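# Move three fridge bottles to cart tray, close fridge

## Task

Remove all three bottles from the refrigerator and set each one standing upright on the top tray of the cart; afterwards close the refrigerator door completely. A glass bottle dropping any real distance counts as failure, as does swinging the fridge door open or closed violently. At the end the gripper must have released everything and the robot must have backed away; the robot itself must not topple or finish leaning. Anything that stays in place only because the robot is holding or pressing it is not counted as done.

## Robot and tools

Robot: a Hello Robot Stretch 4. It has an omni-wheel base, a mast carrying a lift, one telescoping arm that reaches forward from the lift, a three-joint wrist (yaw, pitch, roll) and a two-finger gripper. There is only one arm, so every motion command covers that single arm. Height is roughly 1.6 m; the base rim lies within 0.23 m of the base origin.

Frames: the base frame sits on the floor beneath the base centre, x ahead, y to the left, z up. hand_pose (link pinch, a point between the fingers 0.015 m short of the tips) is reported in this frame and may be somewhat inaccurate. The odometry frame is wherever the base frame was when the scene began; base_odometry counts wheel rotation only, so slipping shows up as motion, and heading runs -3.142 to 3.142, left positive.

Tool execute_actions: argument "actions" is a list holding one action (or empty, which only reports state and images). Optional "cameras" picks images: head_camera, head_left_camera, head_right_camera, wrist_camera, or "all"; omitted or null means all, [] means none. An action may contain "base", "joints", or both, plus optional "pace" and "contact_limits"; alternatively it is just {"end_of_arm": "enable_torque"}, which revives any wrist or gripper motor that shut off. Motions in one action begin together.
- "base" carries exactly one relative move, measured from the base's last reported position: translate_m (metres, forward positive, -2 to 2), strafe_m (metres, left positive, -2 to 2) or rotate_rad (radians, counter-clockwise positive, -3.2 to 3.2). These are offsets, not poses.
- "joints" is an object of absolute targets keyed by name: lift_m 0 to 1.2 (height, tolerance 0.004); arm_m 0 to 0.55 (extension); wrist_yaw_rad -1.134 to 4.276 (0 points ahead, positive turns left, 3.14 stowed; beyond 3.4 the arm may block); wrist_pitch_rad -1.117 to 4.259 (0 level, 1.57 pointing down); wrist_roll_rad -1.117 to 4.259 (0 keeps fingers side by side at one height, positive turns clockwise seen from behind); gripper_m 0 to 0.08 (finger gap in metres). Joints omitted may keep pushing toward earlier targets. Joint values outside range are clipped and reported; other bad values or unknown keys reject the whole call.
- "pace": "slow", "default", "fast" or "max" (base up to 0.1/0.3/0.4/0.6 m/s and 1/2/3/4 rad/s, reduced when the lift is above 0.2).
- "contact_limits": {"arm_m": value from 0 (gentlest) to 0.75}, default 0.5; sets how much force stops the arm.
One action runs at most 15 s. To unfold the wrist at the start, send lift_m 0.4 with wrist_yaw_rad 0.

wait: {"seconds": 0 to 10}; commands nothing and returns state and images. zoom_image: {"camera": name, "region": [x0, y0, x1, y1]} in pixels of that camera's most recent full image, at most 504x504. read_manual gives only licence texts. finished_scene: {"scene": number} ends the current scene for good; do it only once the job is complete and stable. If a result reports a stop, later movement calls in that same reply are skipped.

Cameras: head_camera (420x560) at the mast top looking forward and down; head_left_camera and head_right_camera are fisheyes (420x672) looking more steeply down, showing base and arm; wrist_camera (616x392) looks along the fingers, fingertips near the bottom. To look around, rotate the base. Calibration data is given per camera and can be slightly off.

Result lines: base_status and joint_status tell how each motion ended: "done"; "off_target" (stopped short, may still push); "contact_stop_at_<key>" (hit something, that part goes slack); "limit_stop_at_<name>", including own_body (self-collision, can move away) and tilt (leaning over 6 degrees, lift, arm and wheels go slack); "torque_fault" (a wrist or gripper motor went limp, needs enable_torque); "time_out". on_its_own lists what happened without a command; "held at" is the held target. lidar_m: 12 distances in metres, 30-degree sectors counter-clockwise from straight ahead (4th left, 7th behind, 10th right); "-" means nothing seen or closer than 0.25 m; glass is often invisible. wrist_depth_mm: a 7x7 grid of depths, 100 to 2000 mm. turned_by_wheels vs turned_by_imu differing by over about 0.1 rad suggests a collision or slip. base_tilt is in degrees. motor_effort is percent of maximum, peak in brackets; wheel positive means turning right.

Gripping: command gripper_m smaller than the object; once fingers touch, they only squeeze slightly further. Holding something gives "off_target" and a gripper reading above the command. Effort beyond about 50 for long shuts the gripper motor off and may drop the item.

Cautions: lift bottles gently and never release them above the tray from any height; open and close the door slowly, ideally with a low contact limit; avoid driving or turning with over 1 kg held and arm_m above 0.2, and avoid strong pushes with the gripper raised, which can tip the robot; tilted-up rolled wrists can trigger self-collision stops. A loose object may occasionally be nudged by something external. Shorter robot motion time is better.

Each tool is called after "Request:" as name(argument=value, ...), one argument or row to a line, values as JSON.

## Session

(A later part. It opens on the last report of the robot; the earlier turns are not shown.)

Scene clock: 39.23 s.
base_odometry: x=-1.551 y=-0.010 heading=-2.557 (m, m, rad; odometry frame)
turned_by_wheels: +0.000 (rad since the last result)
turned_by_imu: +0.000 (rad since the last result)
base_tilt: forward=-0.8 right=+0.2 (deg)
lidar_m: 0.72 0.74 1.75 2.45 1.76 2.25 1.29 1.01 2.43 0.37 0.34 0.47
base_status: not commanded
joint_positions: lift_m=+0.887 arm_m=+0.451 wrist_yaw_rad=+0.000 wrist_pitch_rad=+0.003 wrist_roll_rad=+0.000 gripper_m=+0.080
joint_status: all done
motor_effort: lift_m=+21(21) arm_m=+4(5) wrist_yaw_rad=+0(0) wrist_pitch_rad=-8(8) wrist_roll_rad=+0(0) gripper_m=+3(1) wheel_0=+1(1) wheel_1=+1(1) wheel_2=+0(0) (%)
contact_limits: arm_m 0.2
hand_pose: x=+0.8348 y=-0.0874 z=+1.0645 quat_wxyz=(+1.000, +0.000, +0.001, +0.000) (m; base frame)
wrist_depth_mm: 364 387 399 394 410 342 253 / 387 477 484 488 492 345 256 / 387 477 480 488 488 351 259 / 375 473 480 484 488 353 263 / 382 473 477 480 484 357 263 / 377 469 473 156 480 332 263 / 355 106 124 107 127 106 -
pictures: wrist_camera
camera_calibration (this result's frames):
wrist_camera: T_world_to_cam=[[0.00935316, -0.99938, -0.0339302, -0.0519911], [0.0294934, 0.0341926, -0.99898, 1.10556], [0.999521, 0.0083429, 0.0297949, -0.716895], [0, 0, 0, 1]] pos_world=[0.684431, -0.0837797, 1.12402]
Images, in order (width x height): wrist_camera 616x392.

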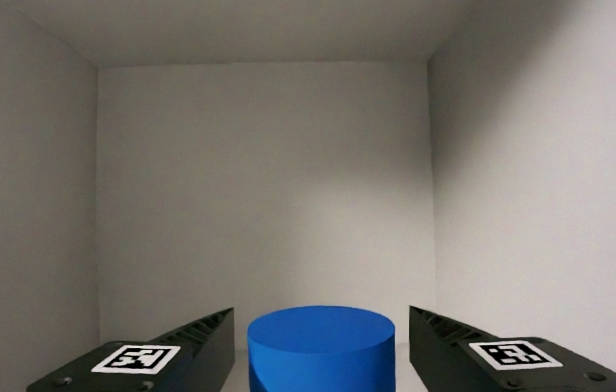

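Centred. Grip and lift.

Request:
execute_actions(
  actions=[
    {"joints": {"gripper_m": 0.03}, "pace": "slow"},
  ],
  cameras=[],
)

Request:
execute_actions(
  actions=[
    {"joints": {"lift_m": 0.912}},
  ],
  cameras=["wrist_camera"],
)

Scene clock: 40.77 s.
base_odometry: x=-1.551 y=-0.010 heading=-2.557 (m, m, rad; odometry frame)
turned_by_wheels: +0.000 (rad since the last result)
turned_by_imu: +0.000 (rad since the last result)
base_tilt: forward=-0.8 right=+0.2 (deg)
lidar_m: 0.72 0.74 1.76 2.44 1.75 2.24 1.30 1.01 2.42 0.38 0.35 0.47
base_status: not commanded
joint_positions: lift_m=+0.887 arm_m=+0.451 wrist_yaw_rad=+0.001 wrist_pitch_rad=+0.003 wrist_roll_rad=+0.001 gripper_m=+0.053
joint_status: gripper_m off_target (ended at +0.053, target +0.030)
on_its_own: gripper_m is held at +0.047, not at your +0.030, by its contact guard: the fingers met something
motor_effort: lift_m=+21(21) arm_m=+4(5) wrist_yaw_rad=-2(2) wrist_pitch_rad=-7(8) wrist_roll_rad=-1(1) gripper_m=-35(36) wheel_0=+1(1) wheel_1=+1(1) wheel_2=+0(0) (%)
hand_pose: x=+0.8348 y=-0.0873 z=+1.0645 quat_wxyz=(+1.000, +0.000, +0.001, +0.000) (m; base frame)
wrist_depth_mm: 364 389 399 394 413 342 253 / 387 477 484 488 492 349 257 / 387 477 480 484 488 353 260 / 375 473 477 480 488 355 262 / 379 469 473 480 484 357 263 / 377 469 473 157 480 357 263 / 370 462 117 107 113 - -
pictures: none
No camera images: the call's "cameras" was empty. Leave "cameras" out to get every camera's image.

Scene clock: 41.63 s.
base_odometry: x=-1.551 y=-0.010 heading=-2.557 (m, m, rad; odometry frame)
turned_by_wheels: +0.000 (rad since the last result)
turned_by_imu: +0.000 (rad since the last result)
base_tilt: forward=-0.8 right=+0.2 (deg)
lidar_m: 0.71 0.74 1.74 2.44 1.75 2.26 1.28 1.01 2.42 0.38 0.34 0.49
base_status: not commanded
joint_positions: lift_m=+0.912 arm_m=+0.451 wrist_yaw_rad=+0.000 wrist_pitch_rad=+0.007 wrist_roll_rad=+0.000 gripper_m=+0.053
joint_status: all done
on_its_own: gripper_m is held at +0.047, not at your +0.030, by its contact guard: the fingers met something
motor_effort: lift_m=+22(22) arm_m=+4(4) wrist_yaw_rad=-1(2) wrist_pitch_rad=-19(20) wrist_roll_rad=+0(0) gripper_m=-34(36) wheel_0=+1(1) wheel_1=+1(1) wheel_2=+0(0) (%)
hand_pose: x=+0.8348 y=-0.0874 z=+1.0885 quat_wxyz=(+1.000, +0.000, +0.003, +0.000) (m; base frame)
wrist_depth_mm: 336 347 357 353 368 334 252 / 387 477 480 488 488 345 256 / 387 477 480 484 488 351 259 / 375 473 477 480 484 353 262 / 382 473 477 480 484 355 263 / 377 469 473 157 484 355 263 / 373 466 117 107 113 - -
pictures: wrist_camera
camera_calibration (this result's frames):
wrist_camera: T_world_to_cam=[[0.00925643, -0.999372, -0.0341925, -0.0508011], [0.0255902, 0.0344195, -0.99908, 1.13294], [0.99963, 0.00837292, 0.0258927, -0.713456], [0, 0, 0, 1]] pos_world=[0.68467, -0.0837908, 1.14863]
Images, in order (width x height): wrist_camera 616x392.

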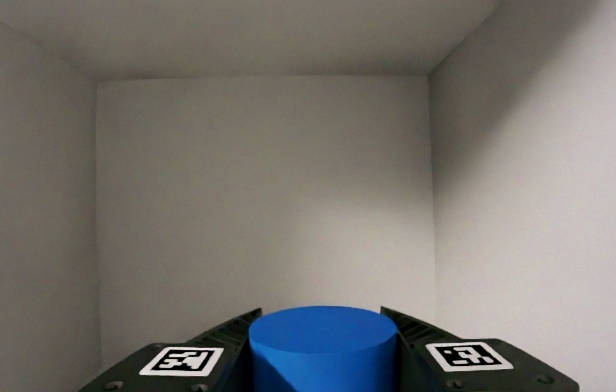

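Request:
execute_actions(
  actions=[
    {"base": {"translate_m": -0.6}, "joints": {"arm_m": 0.05}, "pace": "fast"},
  ],
  cameras=[],
)

Request:
execute_actions(
  actions=[
    {"base": {"rotate_rad": -2.315}, "joints": {"arm_m": 0.486}, "contact_limits": {"arm_m": 0.2}},
  ],
  cameras=["wrist_camera", "head_camera"],
)

Scene clock: 45.23 s.
base_odometry: x=-1.051 y=+0.321 heading=-2.557 (m, m, rad; odometry frame)
turned_by_wheels: +0.000 (rad since the last result)
turned_by_imu: +0.002 (rad since the last result)
base_tilt: forward=-0.7 right=+0.2 (deg)
lidar_m: 1.24 1.93 2.55 1.60 1.69 1.94 0.94 0.56 0.54 2.33 2.42 0.77
base_status: done
joint_positions: lift_m=+0.912 arm_m=+0.051 wrist_yaw_rad=+0.000 wrist_pitch_rad=+0.007 wrist_roll_rad=+0.000 gripper_m=+0.053
joint_status: all done
on_its_own: gripper_m is held at +0.047, not at your +0.030, by its contact guard: the fingers met something
motor_effort: lift_m=+22(22) arm_m=-4(7) wrist_yaw_rad=+1(3) wrist_pitch_rad=-19(20) wrist_roll_rad=+0(0) gripper_m=-36(35) wheel_0=+1(5) wheel_1=+1(7) wheel_2=-1(9) (%)
hand_pose: x=+0.4343 y=-0.0874 z=+1.0885 quat_wxyz=(+1.000, +0.000, +0.003, +0.000) (m; base frame)
wrist_depth_mm: 1576 1618 1160 1255 931 500 421 / 1576 1618 1336 1499 946 508 418 / 1618 1576 1138 1499 976 517 418 / 1576 1618 1281 1499 991 525 415 / 1576 1576 1138 1499 1008 521 413 / 1576 1576 1042 157 809 521 410 / 1537 1576 118 107 113 - 410
pictures: none
No camera images: the call's "cameras" was empty. Leave "cameras" out to get every camera's image.

Scene clock: 47.77 s.
base_odometry: x=-1.051 y=+0.321 heading=+1.412 (m, m, rad; odometry frame)
turned_by_wheels: -2.315 (rad since the last result)
turned_by_imu: -2.349 (rad since the last result)
base_tilt: forward=-0.8 right=+0.1 (deg)
lidar_m: 0.56 2.34 2.34 0.79 0.79 1.32 2.17 2.21 1.60 1.88 1.86 0.68
base_status: done
joint_positions: lift_m=+0.912 arm_m=+0.485 wrist_yaw_rad=+0.000 wrist_pitch_rad=+0.006 wrist_roll_rad=+0.000 gripper_m=+0.053
joint_status: all done
on_its_own: gripper_m is held at +0.047, not at your +0.030, by its contact guard: the fingers met something
motor_effort: lift_m=+22(22) arm_m=+4(4) wrist_yaw_rad=-1(6) wrist_pitch_rad=-19(19) wrist_roll_rad=+1(0) gripper_m=-37(34) wheel_0=+1(4) wheel_1=+1(7) wheel_2=-1(9) (%)
contact_limits: arm_m 0.2
hand_pose: x=+0.8688 y=-0.0874 z=+1.0886 quat_wxyz=(+1.000, +0.000, +0.003, +0.000) (m; base frame)
wrist_depth_mm: 1576 1808 - 1863 1464 1255 1078 / 1576 1808 - 1863 1464 1229 1078 / 1537 1808 - 1863 1499 1255 1078 / 1576 1808 - 1863 1499 1229 1060 / 1537 1756 - 1863 1499 1255 1078 / 1537 1808 - 157 1397 1229 1078 / 1499 1708 118 107 113 - 1042
pictures: head_camera, wrist_camera
camera_calibration (this result's frames):
wrist_camera: T_world_to_cam=[[0.00907517, -0.999386, -0.0338486, -0.0513708], [0.0257941, 0.0340727, -0.999086, 1.13198], [0.999626, 0.00819378, 0.0260874, -0.747684], [0, 0, 0, 1]] pos_world=[0.718673, -0.0837824, 1.14871]
Images, in order (width x height): head_camera 420x560, wrist_camera 616x392.

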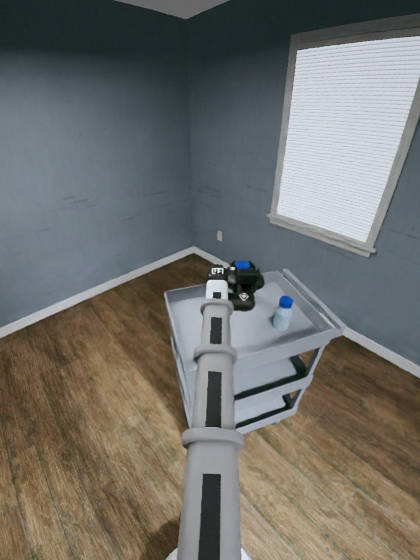

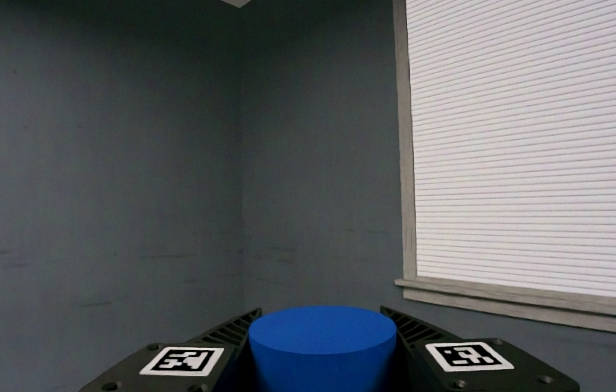

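Request:
execute_actions(
  actions=[
    {"joints": {"lift_m": 0.753}},
  ],
  cameras=[],
)

Request:
execute_actions(
  actions=[
    {"joints": {"lift_m": 0.7465}, "pace": "slow"},
  ],
  cameras=["head_camera"],
)

Scene clock: 49.60 s.
base_odometry: x=-1.051 y=+0.321 heading=+1.412 (m, m, rad; odometry frame)
turned_by_wheels: +0.000 (rad since the last result)
turned_by_imu: +0.000 (rad since the last result)
base_tilt: forward=-0.7 right=+0.2 (deg)
lidar_m: 0.56 2.33 2.31 0.79 0.76 1.32 2.20 2.23 1.61 1.88 1.87 0.68
base_status: not commanded
joint_positions: lift_m=+0.753 arm_m=+0.485 wrist_yaw_rad=+0.000 wrist_pitch_rad=+0.007 wrist_roll_rad=+0.000 gripper_m=+0.053
joint_status: all done
on_its_own: gripper_m is held at +0.047, not at your +0.030, by its contact guard: the fingers met something
motor_effort: lift_m=+18(21) arm_m=+4(4) wrist_yaw_rad=+0(0) wrist_pitch_rad=-19(19) wrist_roll_rad=+1(1) gripper_m=-34(34) wheel_0=+1(1) wheel_1=+2(1) wheel_2=-1(1) (%)
hand_pose: x=+0.8688 y=-0.0874 z=+0.9299 quat_wxyz=(+1.000, +0.000, +0.003, +0.000) (m; base frame)
wrist_depth_mm: 1618 1808 - 1863 1464 1229 1078 / 1576 1808 - 1863 1499 1229 1060 / 1576 1756 - 1863 1499 1229 1078 / 1537 1808 - 1808 1499 1255 1078 / 1576 1808 - 1863 1499 1229 1078 / 1537 1808 - 157 424 449 404 / 300 315 118 107 113 - 366
pictures: none
No camera images: the call's "cameras" was empty. Leave "cameras" out to get every camera's image.

Scene clock: 50.23 s.
base_odometry: x=-1.051 y=+0.321 heading=+1.412 (m, m, rad; odometry frame)
turned_by_wheels: +0.000 (rad since the last result)
turned_by_imu: +0.000 (rad since the last result)
base_tilt: forward=-0.7 right=+0.1 (deg)
lidar_m: 0.54 2.33 2.33 0.79 0.78 1.32 2.21 2.24 1.60 1.90 1.87 0.67
base_status: not commanded
joint_positions: lift_m=+0.747 arm_m=+0.485 wrist_yaw_rad=+0.000 wrist_pitch_rad=+0.003 wrist_roll_rad=+0.000 gripper_m=+0.053
joint_status: all done
on_its_own: gripper_m is held at +0.047, not at your +0.030, by its contact guard: the fingers met something
motor_effort: lift_m=+16(14) arm_m=+4(4) wrist_yaw_rad=+0(1) wrist_pitch_rad=-10(19) wrist_roll_rad=+1(1) gripper_m=-34(35) wheel_0=+1(1) wheel_1=+1(1) wheel_2=-1(1) (%)
hand_pose: x=+0.8688 y=-0.0874 z=+0.9242 quat_wxyz=(+1.000, +0.000, +0.002, +0.000) (m; base frame)
wrist_depth_mm: 1576 1808 - 1863 1464 1255 1060 / 1576 1808 - 1863 1499 1229 1060 / 1576 1808 - 1863 1499 1255 1078 / 1576 1808 - 1863 1464 1229 1078 / 1537 1808 - 1863 1464 1229 1078 / 1537 1756 - 157 430 449 402 / 301 312 118 107 113 - 366
pictures: head_camera
Images, in order (width x height): head_camera 420x560.

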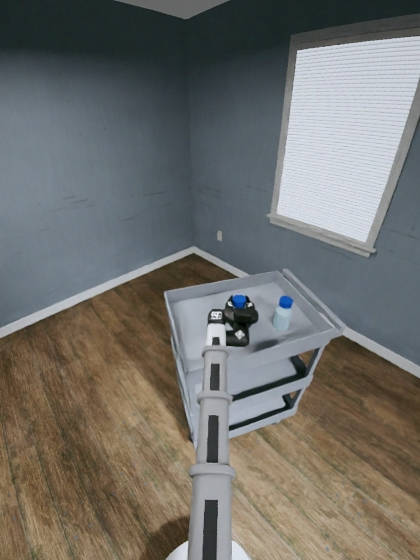

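Request:
execute_actions(
  actions=[
    {"joints": {"gripper_m": 0.08}},
  ],
  cameras=[],
)

Request:
execute_actions(
  actions=[
    {"joints": {"arm_m": 0.38, "lift_m": 0.80}, "pace": "fast"},
  ],
  cameras=[],
)

Request:
execute_actions(
  actions=[
    {"base": {"rotate_rad": 2.353}, "joints": {"arm_m": 0.1}, "pace": "fast"},
  ],
  cameras=["wrist_camera", "head_right_camera"],
)

Scene clock: 51.60 s.
base_odometry: x=-1.051 y=+0.321 heading=+1.412 (m, m, rad; odometry frame)
turned_by_wheels: +0.000 (rad since the last result)
turned_by_imu: +0.000 (rad since the last result)
base_tilt: forward=-0.8 right=+0.1 (deg)
lidar_m: 0.56 2.33 2.33 0.77 0.79 1.32 2.21 2.24 1.61 1.88 1.87 0.70
base_status: not commanded
joint_positions: lift_m=+0.747 arm_m=+0.485 wrist_yaw_rad=+0.000 wrist_pitch_rad=+0.003 wrist_roll_rad=+0.000 gripper_m=+0.080
joint_status: all done
motor_effort: lift_m=+16(16) arm_m=+4(4) wrist_yaw_rad=+1(1) wrist_pitch_rad=-9(10) wrist_roll_rad=+0(1) gripper_m=+1(32) wheel_0=+1(1) wheel_1=+1(1) wheel_2=-1(1) (%)
hand_pose: x=+0.8688 y=-0.0875 z=+0.9243 quat_wxyz=(+1.000, +0.000, +0.002, +0.000) (m; base frame)
wrist_depth_mm: 1576 1808 - 1863 1464 1229 1078 / 1576 1808 - 1863 1499 1229 1060 / 1576 1863 - 1863 1499 1229 1060 / 1537 1808 - 1921 1499 1229 1078 / 1537 1808 - 1863 1499 1255 1078 / 1537 1808 - 158 424 445 402 / 298 106 124 108 120 106 -
pictures: none
No camera images: the call's "cameras" was empty. Leave "cameras" out to get every camera's image.

Scene clock: 52.73 s.
base_odometry: x=-1.051 y=+0.321 heading=+1.412 (m, m, rad; odometry frame)
turned_by_wheels: +0.000 (rad since the last result)
turned_by_imu: +0.000 (rad since the last result)
base_tilt: forward=-0.7 right=+0.2 (deg)
lidar_m: 0.55 2.33 2.31 0.79 0.75 1.32 2.21 2.22 1.60 1.91 1.87 0.65
base_status: not commanded
joint_positions: lift_m=+0.800 arm_m=+0.381 wrist_yaw_rad=+0.000 wrist_pitch_rad=+0.003 wrist_roll_rad=+0.000 gripper_m=+0.080
joint_status: all done
motor_effort: lift_m=+20(17) arm_m=-5(5) wrist_yaw_rad=+1(0) wrist_pitch_rad=-8(9) wrist_roll_rad=+1(1) gripper_m=+0(0) wheel_0=+1(1) wheel_1=+2(1) wheel_2=+0(1) (%)
hand_pose: x=+0.7644 y=-0.0875 z=+0.9775 quat_wxyz=(+1.000, +0.000, +0.001, +0.000) (m; base frame)
wrist_depth_mm: 1618 1921 - 1983 1576 1308 1118 / 1618 1921 - 1983 1576 1308 1138 / 1661 1921 - - 1576 1308 1138 / 1618 1863 - 1921 1537 1308 1138 / 1618 1863 - 1983 1537 1281 1138 / 1618 1863 - 1983 1537 1205 1118 / 1537 106 139 223 504 106 -
pictures: none
No camera images: the call's "cameras" was empty. Leave "cameras" out to get every camera's image.

Scene clock: 55.10 s.
base_odometry: x=-1.051 y=+0.321 heading=-2.519 (m, m, rad; odometry frame)
turned_by_wheels: +2.353 (rad since the last result)
turned_by_imu: +2.388 (rad since the last result)
base_tilt: forward=-0.8 right=+0.1 (deg)
lidar_m: 1.31 1.95 2.50 1.61 1.71 1.94 0.87 0.57 0.55 2.32 2.42 0.76
base_status: done
joint_positions: lift_m=+0.800 arm_m=+0.101 wrist_yaw_rad=+0.000 wrist_pitch_rad=+0.003 wrist_roll_rad=+0.000 gripper_m=+0.080
joint_status: all done
motor_effort: lift_m=+20(20) arm_m=-5(6) wrist_yaw_rad=-1(2) wrist_pitch_rad=-8(8) wrist_roll_rad=+1(1) gripper_m=+0(3) wheel_0=-1(5) wheel_1=-1(6) wheel_2=+1(8) (%)
hand_pose: x=+0.4844 y=-0.0874 z=+0.9775 quat_wxyz=(+1.000, +0.000, +0.001, +0.000) (m; base frame)
wrist_depth_mm: 1576 1576 1255 1464 1008 559 397 / 1618 1618 1229 1430 1008 574 402 / 1576 1576 1205 1430 991 580 407 / 1576 1576 1205 1430 1025 585 410 / 1537 1576 1182 1430 1025 585 413 / 1537 1537 1118 1397 1042 549 413 / 1537 106 139 1160 1042 106 -
pictures: head_right_camera, wrist_camera
camera_calibration (this result's frames):
wrist_camera: T_world_to_cam=[[0.00946446, -0.999383, -0.0338227, -0.0517997], [0.0294435, 0.034088, -0.998985, 1.02905], [0.999522, 0.008459, 0.0297479, -0.364085], [0, 0, 0, 1]] pos_world=[0.334103, -0.0837663, 1.03709]
Images, in order (width x height): head_right_camera 420x672, wrist_camera 616x392.

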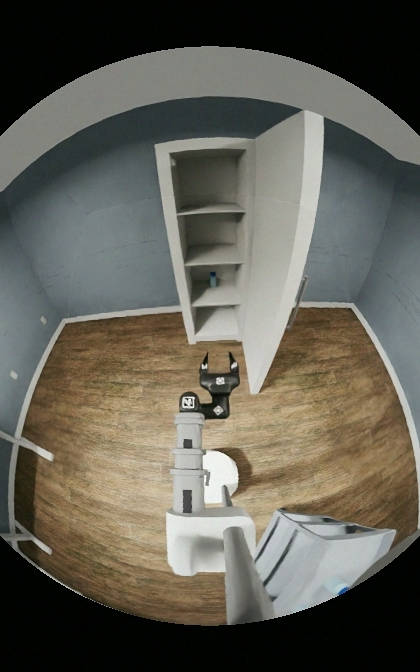

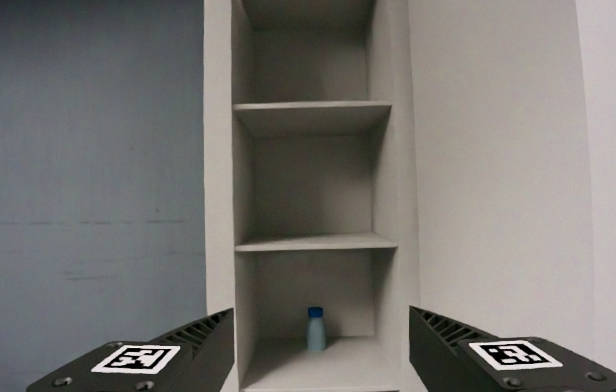

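Request:
execute_actions(
  actions=[
    {"base": {"translate_m": 0.75}, "joints": {"arm_m": 0.333, "lift_m": 0.479}, "pace": "fast"},
  ],
  cameras=["wrist_camera"],
)

Request:
zoom_image(
  camera="wrist_camera",
  region=[220, 220, 430, 380],
)

Scene clock: 58.50 s.
base_odometry: x=-1.660 y=-0.117 heading=-2.519 (m, m, rad; odometry frame)
turned_by_wheels: +0.000 (rad since the last result)
turned_by_imu: -0.005 (rad since the last result)
base_tilt: forward=-0.7 right=+0.1 (deg)
lidar_m: 0.57 0.58 1.59 2.42 1.80 2.35 1.33 1.16 2.50 0.36 0.35 0.52
base_status: done
joint_positions: lift_m=+0.479 arm_m=+0.332 wrist_yaw_rad=+0.000 wrist_pitch_rad=+0.003 wrist_roll_rad=+0.000 gripper_m=+0.080
joint_status: all done
motor_effort: lift_m=+16(21) arm_m=+4(4) wrist_yaw_rad=-1(1) wrist_pitch_rad=-8(8) wrist_roll_rad=+1(1) gripper_m=+2(2) wheel_0=+0(4) wheel_1=-1(7) wheel_2=+1(10) (%)
hand_pose: x=+0.7158 y=-0.0874 z=+0.6568 quat_wxyz=(+1.000, +0.000, +0.001, +0.000) (m; base frame)
wrist_depth_mm: 296 389 415 410 427 410 336 / 297 436 452 452 452 449 334 / 296 436 449 449 452 449 336 / 287 433 449 445 449 449 340 / 293 427 445 445 445 445 342 / 289 421 442 312 442 442 342 / 271 106 138 300 389 106 -
pictures: wrist_camera
camera_calibration (this result's frames):
wrist_camera: T_world_to_cam=[[0.00935264, -0.999384, -0.033823, -0.0647811], [0.0294123, 0.0340848, -0.998986, 0.701849], [0.999524, 0.00834834, 0.0297129, -0.585789], [0, 0, 0, 1]] pos_world=[0.565473, -0.0837732, 0.716352]
Images, in order (width x height): wrist_camera 616x392.

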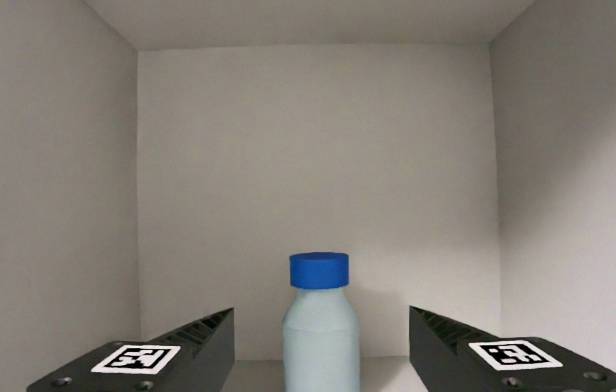

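Region (220, 220, 430, 380) of wrist_camera's 616x392 image, scaled by 2.400; it fills the top 384 rows of this view, and the rest is white.

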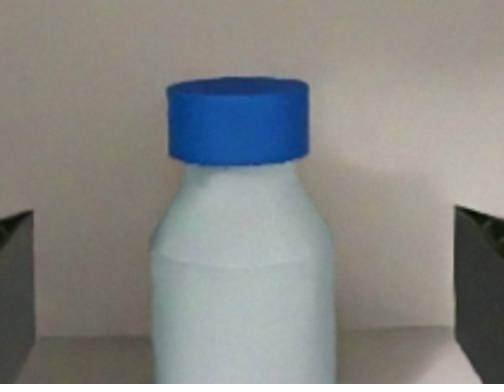

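Request:
execute_actions(
  actions=[
    {"base": {"strafe_m": -0.0035}, "joints": {"arm_m": 0.53}, "contact_limits": {"arm_m": 0.2}},
  ],
  cameras=["wrist_camera"],
)

Scene clock: 60.37 s.
base_odometry: x=-1.662 y=-0.114 heading=-2.519 (m, m, rad; odometry frame)
turned_by_wheels: +0.000 (rad since the last result)
turned_by_imu: +0.000 (rad since the last result)
base_tilt: forward=-0.7 right=+0.1 (deg)
lidar_m: 0.55 0.58 1.59 2.43 1.82 2.30 1.36 1.15 2.50 0.33 0.38 0.52
base_status: done
joint_positions: lift_m=+0.479 arm_m=+0.529 wrist_yaw_rad=+0.000 wrist_pitch_rad=+0.003 wrist_roll_rad=+0.000 gripper_m=+0.080
joint_status: all done
motor_effort: lift_m=+17(17) arm_m=+5(4) wrist_yaw_rad=-1(0) wrist_pitch_rad=-9(8) wrist_roll_rad=+1(1) gripper_m=+1(1) wheel_0=+0(6) wheel_1=+1(6) wheel_2=+0(1) (%)
contact_limits: arm_m 0.2
hand_pose: x=+0.9128 y=-0.0874 z=+0.6568 quat_wxyz=(+1.000, +0.000, +0.001, +0.000) (m; base frame)
wrist_depth_mm: 253 253 253 253 253 254 253 / 252 252 252 252 252 252 252 / 251 251 251 251 250 250 251 / 250 249 249 250 249 250 249 / 248 249 248 249 249 248 249 / 247 247 247 158 248 247 246 / 245 106 124 110 124 106 -
pictures: wrist_camera
camera_calibration (this result's frames):
wrist_camera: T_world_to_cam=[[0.00935697, -0.999384, -0.0338226, -0.0666263], [0.0294665, 0.034085, -0.998984, 0.696018], [0.999522, 0.00835083, 0.0297672, -0.782671], [0, 0, 0, 1]] pos_world=[0.762411, -0.0837731, 0.716356]
Images, in order (width x height): wrist_camera 616x392.

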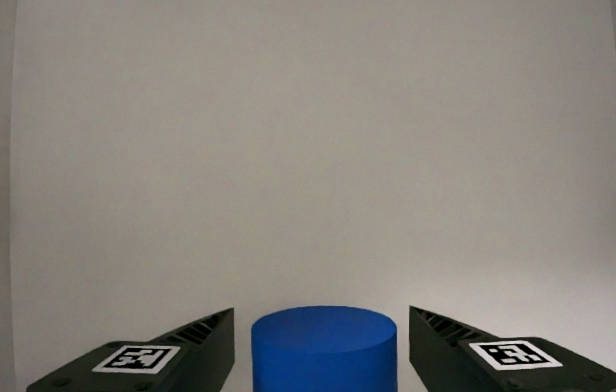

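Request:
execute_actions(
  actions=[
    {"joints": {"gripper_m": 0.03}, "pace": "slow"},
  ],
  cameras=[],
)

Request:
execute_actions(
  actions=[
    {"joints": {"lift_m": 0.505}},
  ],
  cameras=["wrist_camera"],
)

Scene clock: 61.93 s.
base_odometry: x=-1.662 y=-0.114 heading=-2.519 (m, m, rad; odometry frame)
turned_by_wheels: +0.000 (rad since the last result)
turned_by_imu: +0.000 (rad since the last result)
base_tilt: forward=-0.7 right=+0.2 (deg)
lidar_m: 0.56 0.59 1.59 2.43 1.83 2.34 1.37 1.16 2.52 0.34 0.37 0.53
base_status: not commanded
joint_positions: lift_m=+0.479 arm_m=+0.529 wrist_yaw_rad=+0.000 wrist_pitch_rad=+0.003 wrist_roll_rad=+0.000 gripper_m=+0.053
joint_status: gripper_m off_target (ended at +0.053, target +0.030)
on_its_own: gripper_m is held at +0.047, not at your +0.030, by its contact guard: the fingers met something
motor_effort: lift_m=+17(17) arm_m=+4(5) wrist_yaw_rad=+1(1) wrist_pitch_rad=-8(8) wrist_roll_rad=+1(0) gripper_m=-34(34) wheel_0=+0(1) wheel_1=+2(1) wheel_2=+0(0) (%)
hand_pose: x=+0.9127 y=-0.0875 z=+0.6568 quat_wxyz=(+1.000, +0.000, +0.001, +0.000) (m; base frame)
wrist_depth_mm: 253 253 254 254 253 254 254 / 251 252 252 252 252 253 252 / 251 250 251 251 251 251 251 / 249 249 250 249 250 250 250 / 248 248 248 249 248 248 249 / 246 247 247 158 247 248 247 / 246 245 120 109 114 - -
pictures: none
No camera images: the call's "cameras" was empty. Leave "cameras" out to get every camera's image.

Scene clock: 62.80 s.
base_odometry: x=-1.662 y=-0.114 heading=-2.519 (m, m, rad; odometry frame)
turned_by_wheels: +0.000 (rad since the last result)
turned_by_imu: +0.000 (rad since the last result)
base_tilt: forward=-0.7 right=+0.2 (deg)
lidar_m: 0.57 0.57 1.58 2.44 1.83 2.31 1.34 1.16 2.49 0.34 0.37 0.52
base_status: not commanded
joint_positions: lift_m=+0.505 arm_m=+0.529 wrist_yaw_rad=+0.000 wrist_pitch_rad=+0.006 wrist_roll_rad=+0.000 gripper_m=+0.053
joint_status: all done
on_its_own: gripper_m is held at +0.047, not at your +0.030, by its contact guard: the fingers met something
motor_effort: lift_m=+22(26) arm_m=+4(5) wrist_yaw_rad=+0(0) wrist_pitch_rad=-18(20) wrist_roll_rad=+1(0) gripper_m=-35(34) wheel_0=+0(0) wheel_1=+2(1) wheel_2=+0(0) (%)
hand_pose: x=+0.9127 y=-0.0875 z=+0.6816 quat_wxyz=(+1.000, +0.000, +0.003, +0.000) (m; base frame)
wrist_depth_mm: 252 251 252 252 253 252 252 / 252 251 251 252 251 251 252 / 250 250 250 250 250 250 250 / 249 249 249 249 249 249 250 / 248 248 248 248 248 248 248 / 247 247 247 158 248 247 247 / 246 246 120 109 114 - -
pictures: wrist_camera
camera_calibration (this result's frames):
wrist_camera: T_world_to_cam=[[0.0088364, -0.999386, -0.0339013, -0.0653443], [0.0257792, 0.034119, -0.999085, 0.724186], [0.999629, 0.00795437, 0.0260649, -0.780996], [0, 0, 0, 1]] pos_world=[0.762614, -0.0838004, 0.741665]
Images, in order (width x height): wrist_camera 616x392.

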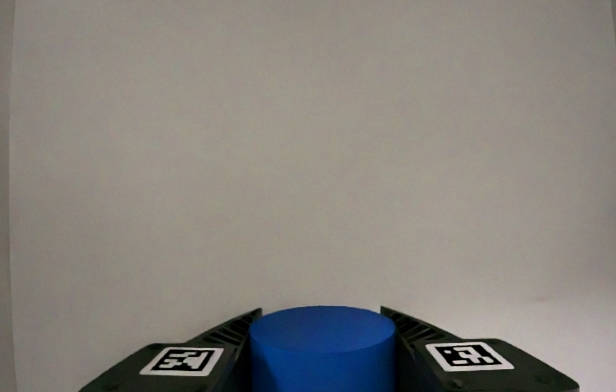

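Request:
execute_actions(
  actions=[
    {"base": {"translate_m": -0.75}, "joints": {"arm_m": 0.05, "lift_m": 0.64}, "pace": "fast"},
  ],
  cameras=[],
)

Request:
execute_actions(
  actions=[
    {"base": {"rotate_rad": -2.143}, "joints": {"arm_m": 0.49, "lift_m": 0.89}, "contact_limits": {"arm_m": 0.2}},
  ],
  cameras=["wrist_camera", "head_camera"],
)

Scene clock: 66.63 s.
base_odometry: x=-1.053 y=+0.324 heading=-2.518 (m, m, rad; odometry frame)
turned_by_wheels: +0.000 (rad since the last result)
turned_by_imu: +0.002 (rad since the last result)
base_tilt: forward=-0.7 right=+0.2 (deg)
lidar_m: 1.31 1.95 2.53 1.60 1.69 1.93 0.87 0.58 0.54 2.31 2.41 0.77
base_status: done
joint_positions: lift_m=+0.640 arm_m=+0.051 wrist_yaw_rad=+0.000 wrist_pitch_rad=+0.006 wrist_roll_rad=+0.000 gripper_m=+0.053
joint_status: all done
on_its_own: gripper_m is held at +0.047, not at your +0.030, by its contact guard: the fingers met something
motor_effort: lift_m=+22(26) arm_m=-5(6) wrist_yaw_rad=+0(2) wrist_pitch_rad=-18(19) wrist_roll_rad=+0(1) gripper_m=-35(36) wheel_0=+0(9) wheel_1=+2(6) wheel_2=+0(11) (%)
hand_pose: x=+0.4343 y=-0.0874 z=+0.8166 quat_wxyz=(+1.000, +0.000, +0.003, +0.000) (m; base frame)
wrist_depth_mm: 1661 1661 1308 1499 1060 554 404 / 1618 1661 1182 1336 1060 559 404 / 1618 1576 1255 1499 1042 569 407 / 1661 1618 1499 1499 1042 580 407 / 1618 1618 1499 1464 1042 580 407 / 1576 1576 1160 158 831 580 410 / 1618 1618 120 109 114 - 397
pictures: none
No camera images: the call's "cameras" was empty. Leave "cameras" out to get every camera's image.

Scene clock: 69.07 s.
base_odometry: x=-1.053 y=+0.324 heading=+1.622 (m, m, rad; odometry frame)
turned_by_wheels: -2.143 (rad since the last result)
turned_by_imu: -2.174 (rad since the last result)
base_tilt: forward=-0.7 right=+0.2 (deg)
lidar_m: 0.55 2.31 2.39 0.78 1.22 1.94 2.55 1.61 1.64 1.93 0.92 0.60
base_status: done
joint_positions: lift_m=+0.890 arm_m=+0.489 wrist_yaw_rad=+0.000 wrist_pitch_rad=+0.006 wrist_roll_rad=+0.000 gripper_m=+0.053
joint_status: all done
on_its_own: gripper_m is held at +0.047, not at your +0.030, by its contact guard: the fingers met something
motor_effort: lift_m=+22(25) arm_m=+4(7) wrist_yaw_rad=+1(8) wrist_pitch_rad=-18(19) wrist_roll_rad=+0(0) gripper_m=-35(36) wheel_0=+0(10) wheel_1=+1(6) wheel_2=+1(9) (%)
contact_limits: arm_m 0.2
hand_pose: x=+0.8728 y=-0.0874 z=+1.0666 quat_wxyz=(+1.000, +0.000, +0.003, +0.000) (m; base frame)
wrist_depth_mm: 1464 1661 1863 - 1863 1464 1205 / 1464 1618 1863 - 1863 1464 1205 / 1464 1661 1808 - 1921 1464 1205 / 1464 1618 1863 - 1921 1499 1229 / 1430 1618 1808 - 1863 1464 1205 / 1464 1576 1756 159 1661 1499 1229 / 1430 1537 120 109 114 - 1205
pictures: head_camera, wrist_camera
camera_calibration (this result's frames):
wrist_camera: T_world_to_cam=[[0.00911614, -0.999386, -0.0338269, -0.0522038], [0.0259942, 0.0340537, -0.999082, 1.10969], [0.999621, 0.00822847, 0.0262887, -0.75128], [0, 0, 0, 1]] pos_world=[0.722625, -0.0837791, 1.12666]
Images, in order (width x height): head_camera 420x560, wrist_camera 616x392.

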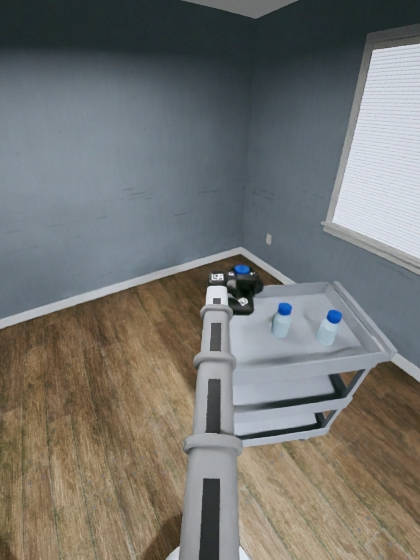

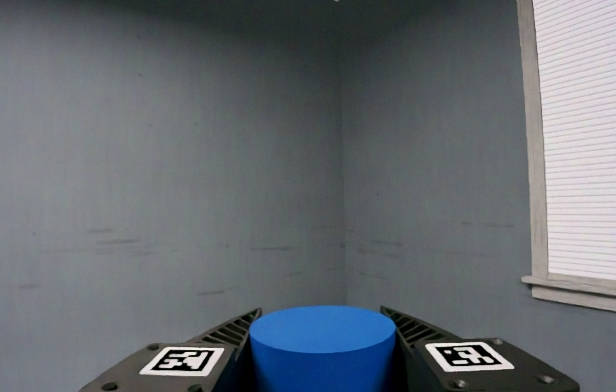

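Request:
execute_actions(
  actions=[],
  cameras=["head_left_camera", "head_right_camera"],
)

Request:
zoom_image(
  camera="head_left_camera",
  region=[190, 270, 350, 420],
)

Scene clock: 69.17 s.
base_odometry: x=-1.053 y=+0.324 heading=+1.622 (m, m, rad; odometry frame)
turned_by_wheels: +0.000 (rad since the last result)
turned_by_imu: +0.000 (rad since the last result)
base_tilt: forward=-0.7 right=+0.1 (deg)
lidar_m: 0.55 2.32 2.39 0.77 1.21 1.94 2.54 1.60 1.67 1.97 0.90 0.60
base_status: done
joint_positions: lift_m=+0.890 arm_m=+0.489 wrist_yaw_rad=+0.000 wrist_pitch_rad=+0.006 wrist_roll_rad=+0.000 gripper_m=+0.053
joint_status: all done
on_its_own: gripper_m is held at +0.047, not at your +0.030, by its contact guard: the fingers met something
motor_effort: lift_m=+22(25) arm_m=+4(7) wrist_yaw_rad=-1(8) wrist_pitch_rad=-18(19) wrist_roll_rad=+1(0) gripper_m=-35(36) wheel_0=+0(10) wheel_1=+2(6) wheel_2=+2(9) (%)
contact_limits: arm_m 0.2
hand_pose: x=+0.8728 y=-0.0874 z=+1.0666 quat_wxyz=(+1.000, +0.000, +0.003, +0.000) (m; base frame)
wrist_depth_mm: 1464 1661 1863 - 1863 1464 1205 / 1464 1618 1808 - 1863 1499 1205 / 1464 1618 1808 - 1863 1499 1229 / 1430 1618 1863 - 1921 1464 1229 / 1430 1618 1808 - 1921 1464 1255 / 1430 1576 1756 158 1708 1464 1229 / 1430 1499 120 109 114 - 1182
pictures: head_left_camera, head_right_camera
Images, in order (width x height): head_left_camera 420x672, head_right_camera 420x672.

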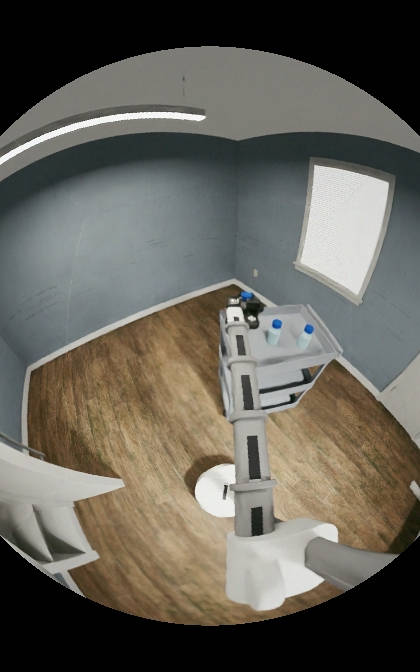

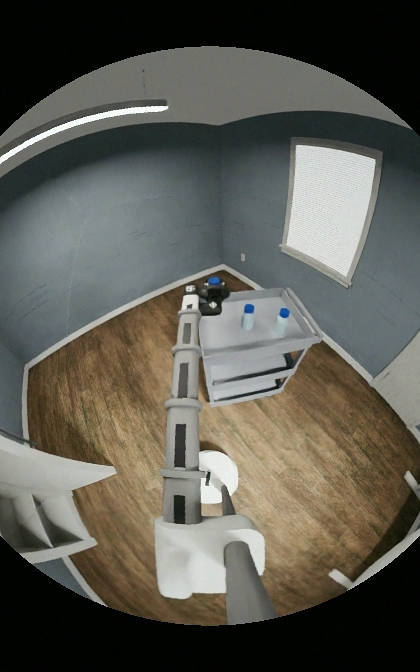

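Region (190, 270, 350, 420) of head_left_camera's 420x672 image, scaled by 3.150, with more detail than that image has; it fills the top 472 rows of this view, and the rest is white.

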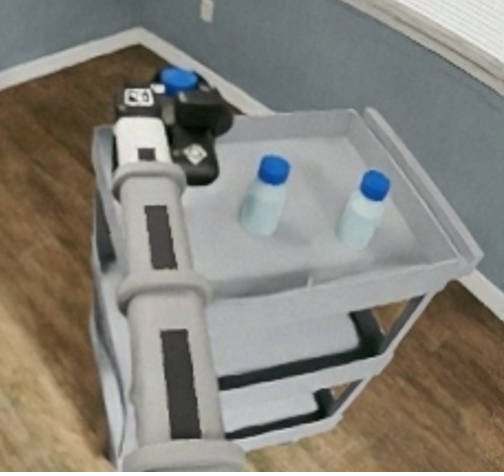

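Request:
execute_actions(
  actions=[
    {"joints": {"lift_m": 0.753}},
  ],
  cameras=[],
)

Request:
execute_actions(
  actions=[
    {"joints": {"lift_m": 0.7465}, "pace": "slow"},
  ],
  cameras=["head_camera"],
)

Scene clock: 70.97 s.
base_odometry: x=-1.053 y=+0.324 heading=+1.622 (m, m, rad; odometry frame)
turned_by_wheels: +0.000 (rad since the last result)
turned_by_imu: +0.000 (rad since the last result)
base_tilt: forward=-0.8 right=+0.2 (deg)
lidar_m: 0.56 2.32 2.40 0.79 1.22 1.92 2.54 1.59 1.65 1.96 0.92 0.56
base_status: not commanded
joint_positions: lift_m=+0.753 arm_m=+0.489 wrist_yaw_rad=+0.000 wrist_pitch_rad=+0.006 wrist_roll_rad=+0.000 gripper_m=+0.053
joint_status: all done
on_its_own: gripper_m is held at +0.047, not at your +0.030, by its contact guard: the fingers met something
motor_effort: lift_m=+18(19) arm_m=+4(4) wrist_yaw_rad=+0(1) wrist_pitch_rad=-18(18) wrist_roll_rad=+1(1) gripper_m=-33(34) wheel_0=+1(0) wheel_1=+1(1) wheel_2=+1(2) (%)
hand_pose: x=+0.8728 y=-0.0874 z=+0.9299 quat_wxyz=(+1.000, +0.000, +0.003, +0.000) (m; base frame)
wrist_depth_mm: 1464 1618 1863 - 1863 1464 1205 / 1464 1618 1863 - 1921 1464 1205 / 1464 1576 1863 - 1863 1499 1205 / 1430 1618 1808 - 1921 1499 1229 / 1430 1618 1808 - 1921 1464 1229 / 1430 1576 1756 158 1708 1464 1205 / 1430 1537 120 109 114 - 329
pictures: none
No camera images: the call's "cameras" was empty. Leave "cameras" out to get every camera's image.

Scene clock: 71.60 s.
base_odometry: x=-1.053 y=+0.324 heading=+1.622 (m, m, rad; odometry frame)
turned_by_wheels: +0.000 (rad since the last result)
turned_by_imu: +0.000 (rad since the last result)
base_tilt: forward=-0.7 right=+0.2 (deg)
lidar_m: 0.54 2.32 2.40 0.76 1.21 1.94 2.55 1.60 1.65 1.96 0.90 0.59
base_status: not commanded
joint_positions: lift_m=+0.747 arm_m=+0.489 wrist_yaw_rad=+0.000 wrist_pitch_rad=+0.003 wrist_roll_rad=+0.000 gripper_m=+0.053
joint_status: all done
on_its_own: gripper_m is held at +0.047, not at your +0.030, by its contact guard: the fingers met something
motor_effort: lift_m=+16(9) arm_m=+4(4) wrist_yaw_rad=+0(1) wrist_pitch_rad=-9(19) wrist_roll_rad=+1(1) gripper_m=-35(35) wheel_0=+0(0) wheel_1=+1(1) wheel_2=+1(2) (%)
hand_pose: x=+0.8728 y=-0.0874 z=+0.9243 quat_wxyz=(+1.000, +0.000, +0.001, +0.000) (m; base frame)
wrist_depth_mm: 1464 1618 1808 - 1863 1464 1205 / 1464 1618 1863 - 1863 1464 1205 / 1430 1618 1863 - 1921 1499 1229 / 1430 1618 1863 - 1921 1464 1229 / 1430 1618 1863 - 1863 1499 1229 / 1464 1618 1756 159 1756 1464 1229 / 1430 1537 120 109 114 - 327
pictures: head_camera
Images, in order (width x height): head_camera 420x560.

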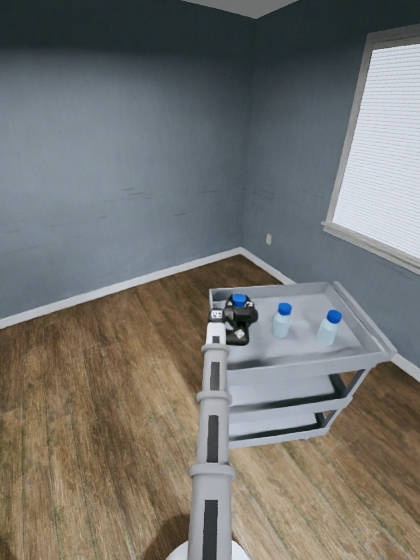

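Request:
execute_actions(
  actions=[
    {"joints": {"gripper_m": 0.08}},
  ],
  cameras=[],
)

Request:
execute_actions(
  actions=[
    {"joints": {"arm_m": 0.40, "lift_m": 0.82}, "pace": "fast"},
  ],
  cameras=["head_camera"],
)

Request:
execute_actions(
  actions=[
    {"base": {"rotate_rad": 1.214}, "joints": {"arm_m": 0.55, "wrist_yaw_rad": 1.57, "gripper_m": 0.004}},
  ],
)

Scene clock: 74.77 s.
base_odometry: x=-1.053 y=+0.324 heading=+1.622 (m, m, rad; odometry frame)
turned_by_wheels: +0.000 (rad since the last result)
turned_by_imu: -0.001 (rad since the last result)
base_tilt: forward=-0.7 right=+0.1 (deg)
lidar_m: 0.55 2.33 2.39 0.79 1.21 1.94 2.55 1.59 1.66 1.96 0.91 0.59
base_status: not commanded
joint_positions: lift_m=+0.747 arm_m=+0.489 wrist_yaw_rad=+0.000 wrist_pitch_rad=+0.003 wrist_roll_rad=+0.000 gripper_m=+0.080
joint_status: all done
motor_effort: lift_m=+15(15) arm_m=+4(5) wrist_yaw_rad=+0(1) wrist_pitch_rad=-9(9) wrist_roll_rad=+1(1) gripper_m=+3(32) wheel_0=+0(0) wheel_1=+1(1) wheel_2=+1(2) (%)
hand_pose: x=+0.8727 y=-0.0875 z=+0.9243 quat_wxyz=(+1.000, +0.000, +0.001, +0.000) (m; base frame)
wrist_depth_mm: 1464 1661 1863 - 1863 1464 1205 / 1464 1618 1921 - 1921 1464 1205 / 1464 1618 1863 - 1921 1499 1229 / 1430 1618 1863 - 1921 1464 1229 / 1464 1618 1863 - 1863 1464 1229 / 1430 1576 1756 158 1808 1430 1229 / 1397 106 125 109 123 106 -
pictures: none
No camera images: the call's "cameras" was empty. Leave "cameras" out to get every camera's image.

Scene clock: 75.83 s.
base_odometry: x=-1.053 y=+0.324 heading=+1.622 (m, m, rad; odometry frame)
turned_by_wheels: +0.000 (rad since the last result)
turned_by_imu: +0.000 (rad since the last result)
base_tilt: forward=-0.8 right=+0.2 (deg)
lidar_m: 0.53 2.33 2.40 0.77 1.20 1.95 2.56 1.60 1.66 1.96 0.89 0.59
base_status: not commanded
joint_positions: lift_m=+0.820 arm_m=+0.401 wrist_yaw_rad=+0.000 wrist_pitch_rad=+0.003 wrist_roll_rad=+0.000 gripper_m=+0.080
joint_status: all done
motor_effort: lift_m=+20(20) arm_m=-5(5) wrist_yaw_rad=+0(0) wrist_pitch_rad=-8(8) wrist_roll_rad=+1(1) gripper_m=+2(2) wheel_0=+0(0) wheel_1=+1(1) wheel_2=+1(1) (%)
hand_pose: x=+0.7844 y=-0.0875 z=+0.9975 quat_wxyz=(+1.000, +0.000, +0.001, +0.000) (m; base frame)
wrist_depth_mm: 1537 1661 1921 - 1983 1537 1255 / 1537 1708 1921 - 1983 1499 1281 / 1499 1661 1921 - 1921 1537 1255 / 1537 1661 1921 - 1983 1537 1255 / 1499 1661 1921 - 1983 1499 1281 / 1499 1661 1863 - 1983 1464 1281 / 1464 106 139 - 1921 106 -
pictures: head_camera
Images, in order (width x height): head_camera 420x560.

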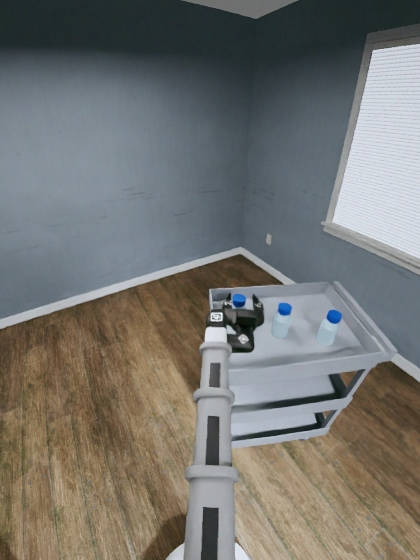

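Scene clock: 77.73 s.
base_odometry: x=-1.053 y=+0.324 heading=+2.836 (m, m, rad; odometry frame)
turned_by_wheels: +1.214 (rad since the last result)
turned_by_imu: +1.231 (rad since the last result)
base_tilt: forward=-0.8 right=+0.1 (deg)
lidar_m: 2.40 0.77 1.31 2.04 2.47 1.62 2.41 1.91 0.76 0.56 0.55 2.32
base_status: done
joint_positions: lift_m=+0.820 arm_m=+0.547 wrist_yaw_rad=+1.570 wrist_pitch_rad=+0.003 wrist_roll_rad=+0.000 gripper_m=+0.004
joint_status: all done
joint sent to its limit — the command would take arm_m past its upper limit, so that joint was sent only as far as its limit.
motor_effort: lift_m=+20(20) arm_m=+5(4) wrist_yaw_rad=-2(7) wrist_pitch_rad=-8(8) wrist_roll_rad=+1(1) gripper_m=+0(0) wheel_0=+1(11) wheel_1=-1(6) wheel_2=-1(7) (%)
hand_pose: x=+0.8055 y=+0.2126 z=+0.9976 quat_wxyz=(+0.707, -0.001, +0.001, +0.707) (m; base frame)
wrist_depth_mm: - - 248 274 462 1160 1098 / - - 247 260 449 1138 1098 / - - 246 270 442 1060 1098 / - - 245 267 433 1025 1098 / - - 244 264 424 991 1098 / - - 241 252 421 976 1098 / - - 244 122 115 976 1098
pictures: head_camera, head_left_camera, head_right_camera, wrist_camera
camera_calibration (this result's frames):
wrist_camera: T_world_to_cam=[[0.999392, 0.00858119, -0.0338011, -0.766122], [-0.0340411, 0.0295578, -0.998983, 1.08149], [-0.00757338, 0.999526, 0.0298319, -0.0877083], [0, 0, 0, 1]] pos_world=[0.801807, 0.0622744, 1.05712]
Images, in order (width x height): head_camera 420x560, head_left_camera 420x672, head_right_camera 420x672, wrist_camera 616x392.

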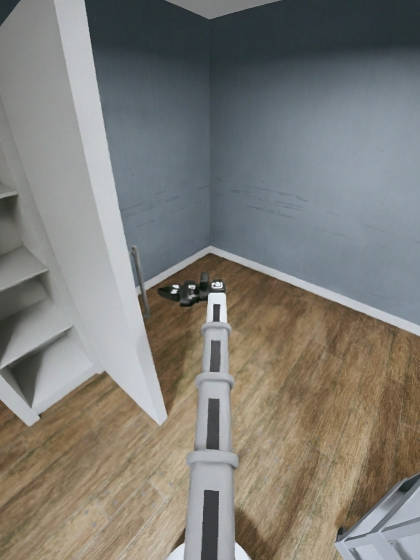

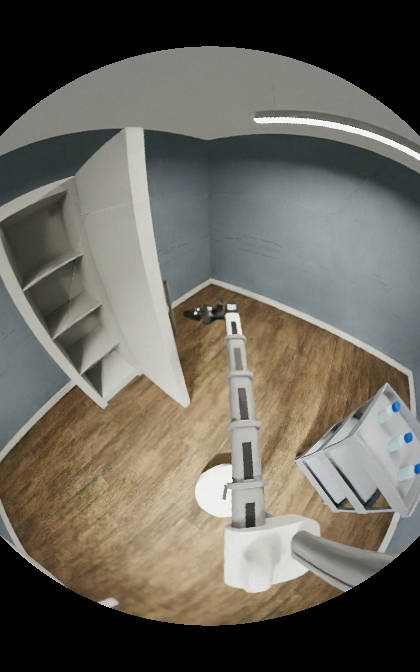

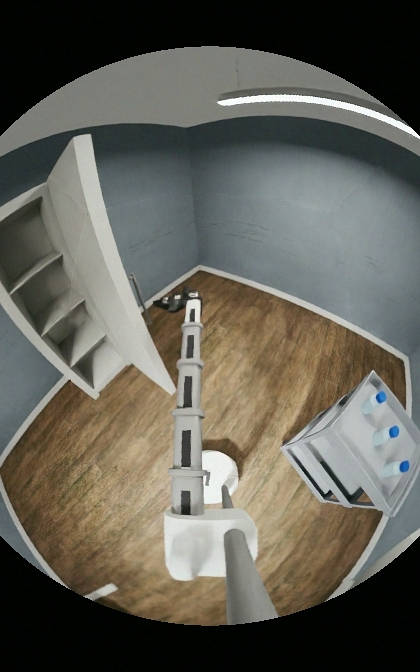

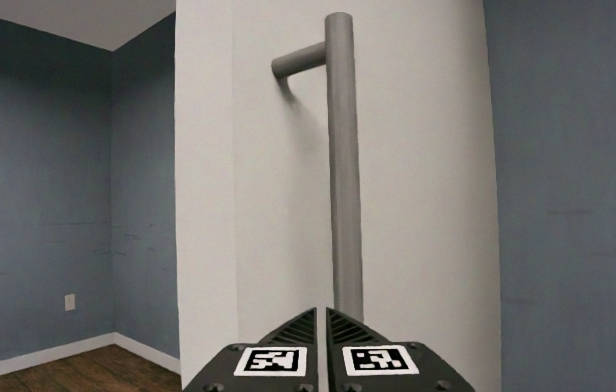

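Request:
execute_actions(
  actions=[],
)

Scene clock: 78.23 s.
base_odometry: x=-1.053 y=+0.324 heading=+2.836 (m, m, rad; odometry frame)
turned_by_wheels: +0.000 (rad since the last result)
turned_by_imu: +0.000 (rad since the last result)
base_tilt: forward=-0.8 right=+0.1 (deg)
lidar_m: 2.40 0.77 1.32 2.02 2.46 1.62 2.36 1.90 0.75 0.56 0.54 2.31
base_status: done
joint_positions: lift_m=+0.820 arm_m=+0.547 wrist_yaw_rad=+1.570 wrist_pitch_rad=+0.003 wrist_roll_rad=+0.000 gripper_m=+0.004
joint_status: all done
joint sent to its limit — the command would take arm_m past its upper limit, so that joint was sent only as far as its limit.
motor_effort: lift_m=+20(20) arm_m=+4(4) wrist_yaw_rad=-1(7) wrist_pitch_rad=-8(8) wrist_roll_rad=+1(1) gripper_m=-1(0) wheel_0=+1(11) wheel_1=-1(6) wheel_2=-1(7) (%)
hand_pose: x=+0.8055 y=+0.2126 z=+0.9976 quat_wxyz=(+0.707, -0.001, +0.001, +0.707) (m; base frame)
wrist_depth_mm: - - 249 276 462 1182 1098 / - - 247 260 449 1118 1118 / - - 246 271 442 1042 1098 / - - 245 267 433 1025 1098 / - - 244 264 424 976 1118 / - - 240 260 418 976 1098 / - - 244 122 115 960 1078
pictures: head_camera, head_left_camera, head_right_camera, wrist_camera
camera_calibration (this result's frames):
wrist_camera: T_world_to_cam=[[0.999392, 0.00858239, -0.0338011, -0.766122], [-0.0340411, 0.0295579, -0.998983, 1.08149], [-0.00757457, 0.999526, 0.0298321, -0.0877075], [0, 0, 0, 1]] pos_world=[0.801807, 0.0622744, 1.05712]
Images, in order (width x height): head_camera 420x560, head_left_camera 420x672, head_right_camera 420x672, wrist_camera 616x392.

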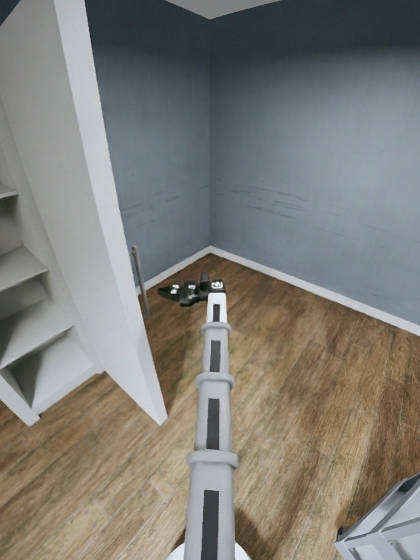

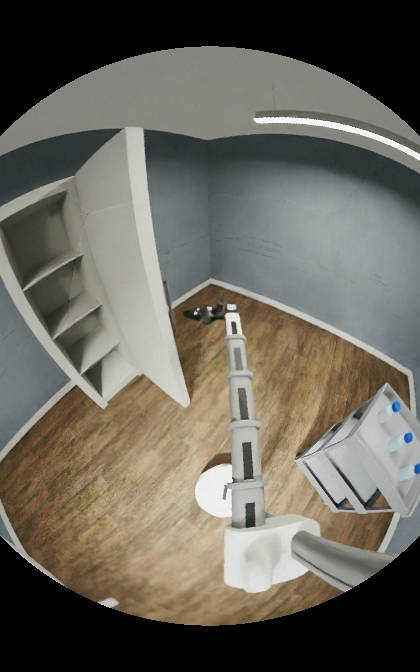

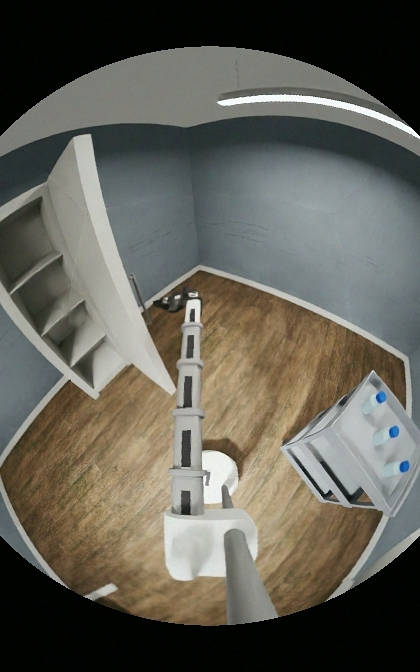

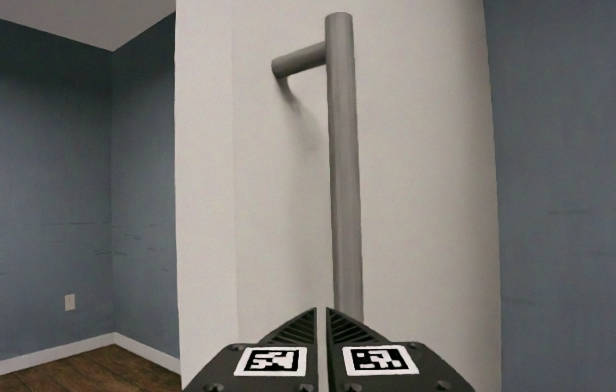

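Request:
execute_actions(
  actions=[
    {"joints": {"lift_m": 0.5}, "pace": "fast"},
  ],
  cameras=["head_camera", "wrist_camera"],
)

Scene clock: 81.07 s.
base_odometry: x=-1.053 y=+0.324 heading=+2.836 (m, m, rad; odometry frame)
turned_by_wheels: +0.000 (rad since the last result)
turned_by_imu: -0.001 (rad since the last result)
base_tilt: forward=-0.7 right=+0.2 (deg)
lidar_m: 2.42 0.76 1.30 2.04 2.46 1.62 2.38 1.89 0.73 0.54 0.56 2.32
base_status: not commanded
joint_positions: lift_m=+0.500 arm_m=+0.547 wrist_yaw_rad=+1.570 wrist_pitch_rad=+0.003 wrist_roll_rad=+0.000 gripper_m=+0.004
joint_status: all done
motor_effort: lift_m=+17(17) arm_m=+4(4) wrist_yaw_rad=-1(1) wrist_pitch_rad=-8(8) wrist_roll_rad=+0(1) gripper_m=-2(0) wheel_0=+1(1) wheel_1=-1(1) wheel_2=-1(1) (%)
hand_pose: x=+0.8055 y=+0.2126 z=+0.6778 quat_wxyz=(+0.707, -0.001, +0.001, +0.707) (m; base frame)
wrist_depth_mm: - - 249 263 459 1182 1118 / - - 246 298 449 1118 1098 / - - 245 294 439 1060 1118 / - - 245 290 433 1008 1118 / - - 243 287 427 991 1118 / - - 240 262 418 960 1098 / 1756 1756 244 122 115 960 1098
pictures: head_camera, wrist_camera
camera_calibration (this result's frames):
wrist_camera: T_world_to_cam=[[0.999392, 0.00858191, -0.0338012, -0.776932], [-0.0340411, 0.0295471, -0.998984, 0.762067], [-0.00757445, 0.999527, 0.0298213, -0.0781614], [0, 0, 0, 1]] pos_world=[0.801809, 0.0622751, 0.737362]
Images, in order (width x height): head_camera 420x560, wrist_camera 616x392.

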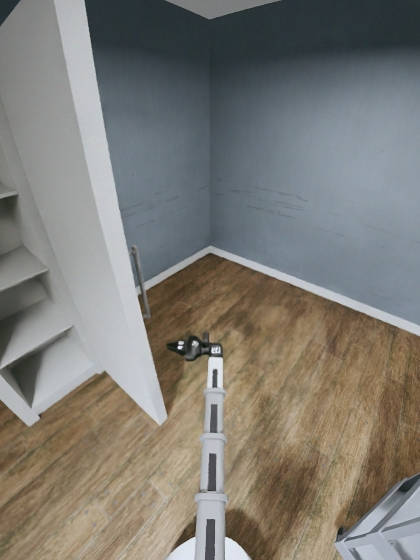

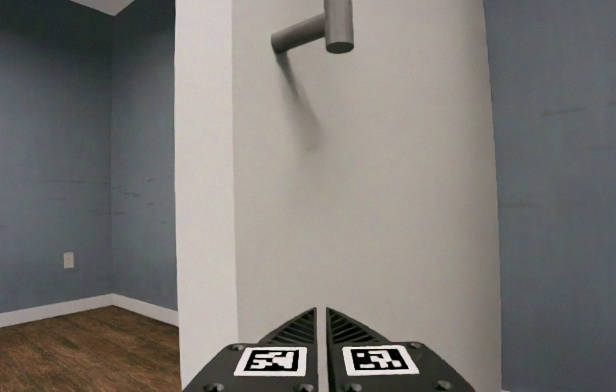

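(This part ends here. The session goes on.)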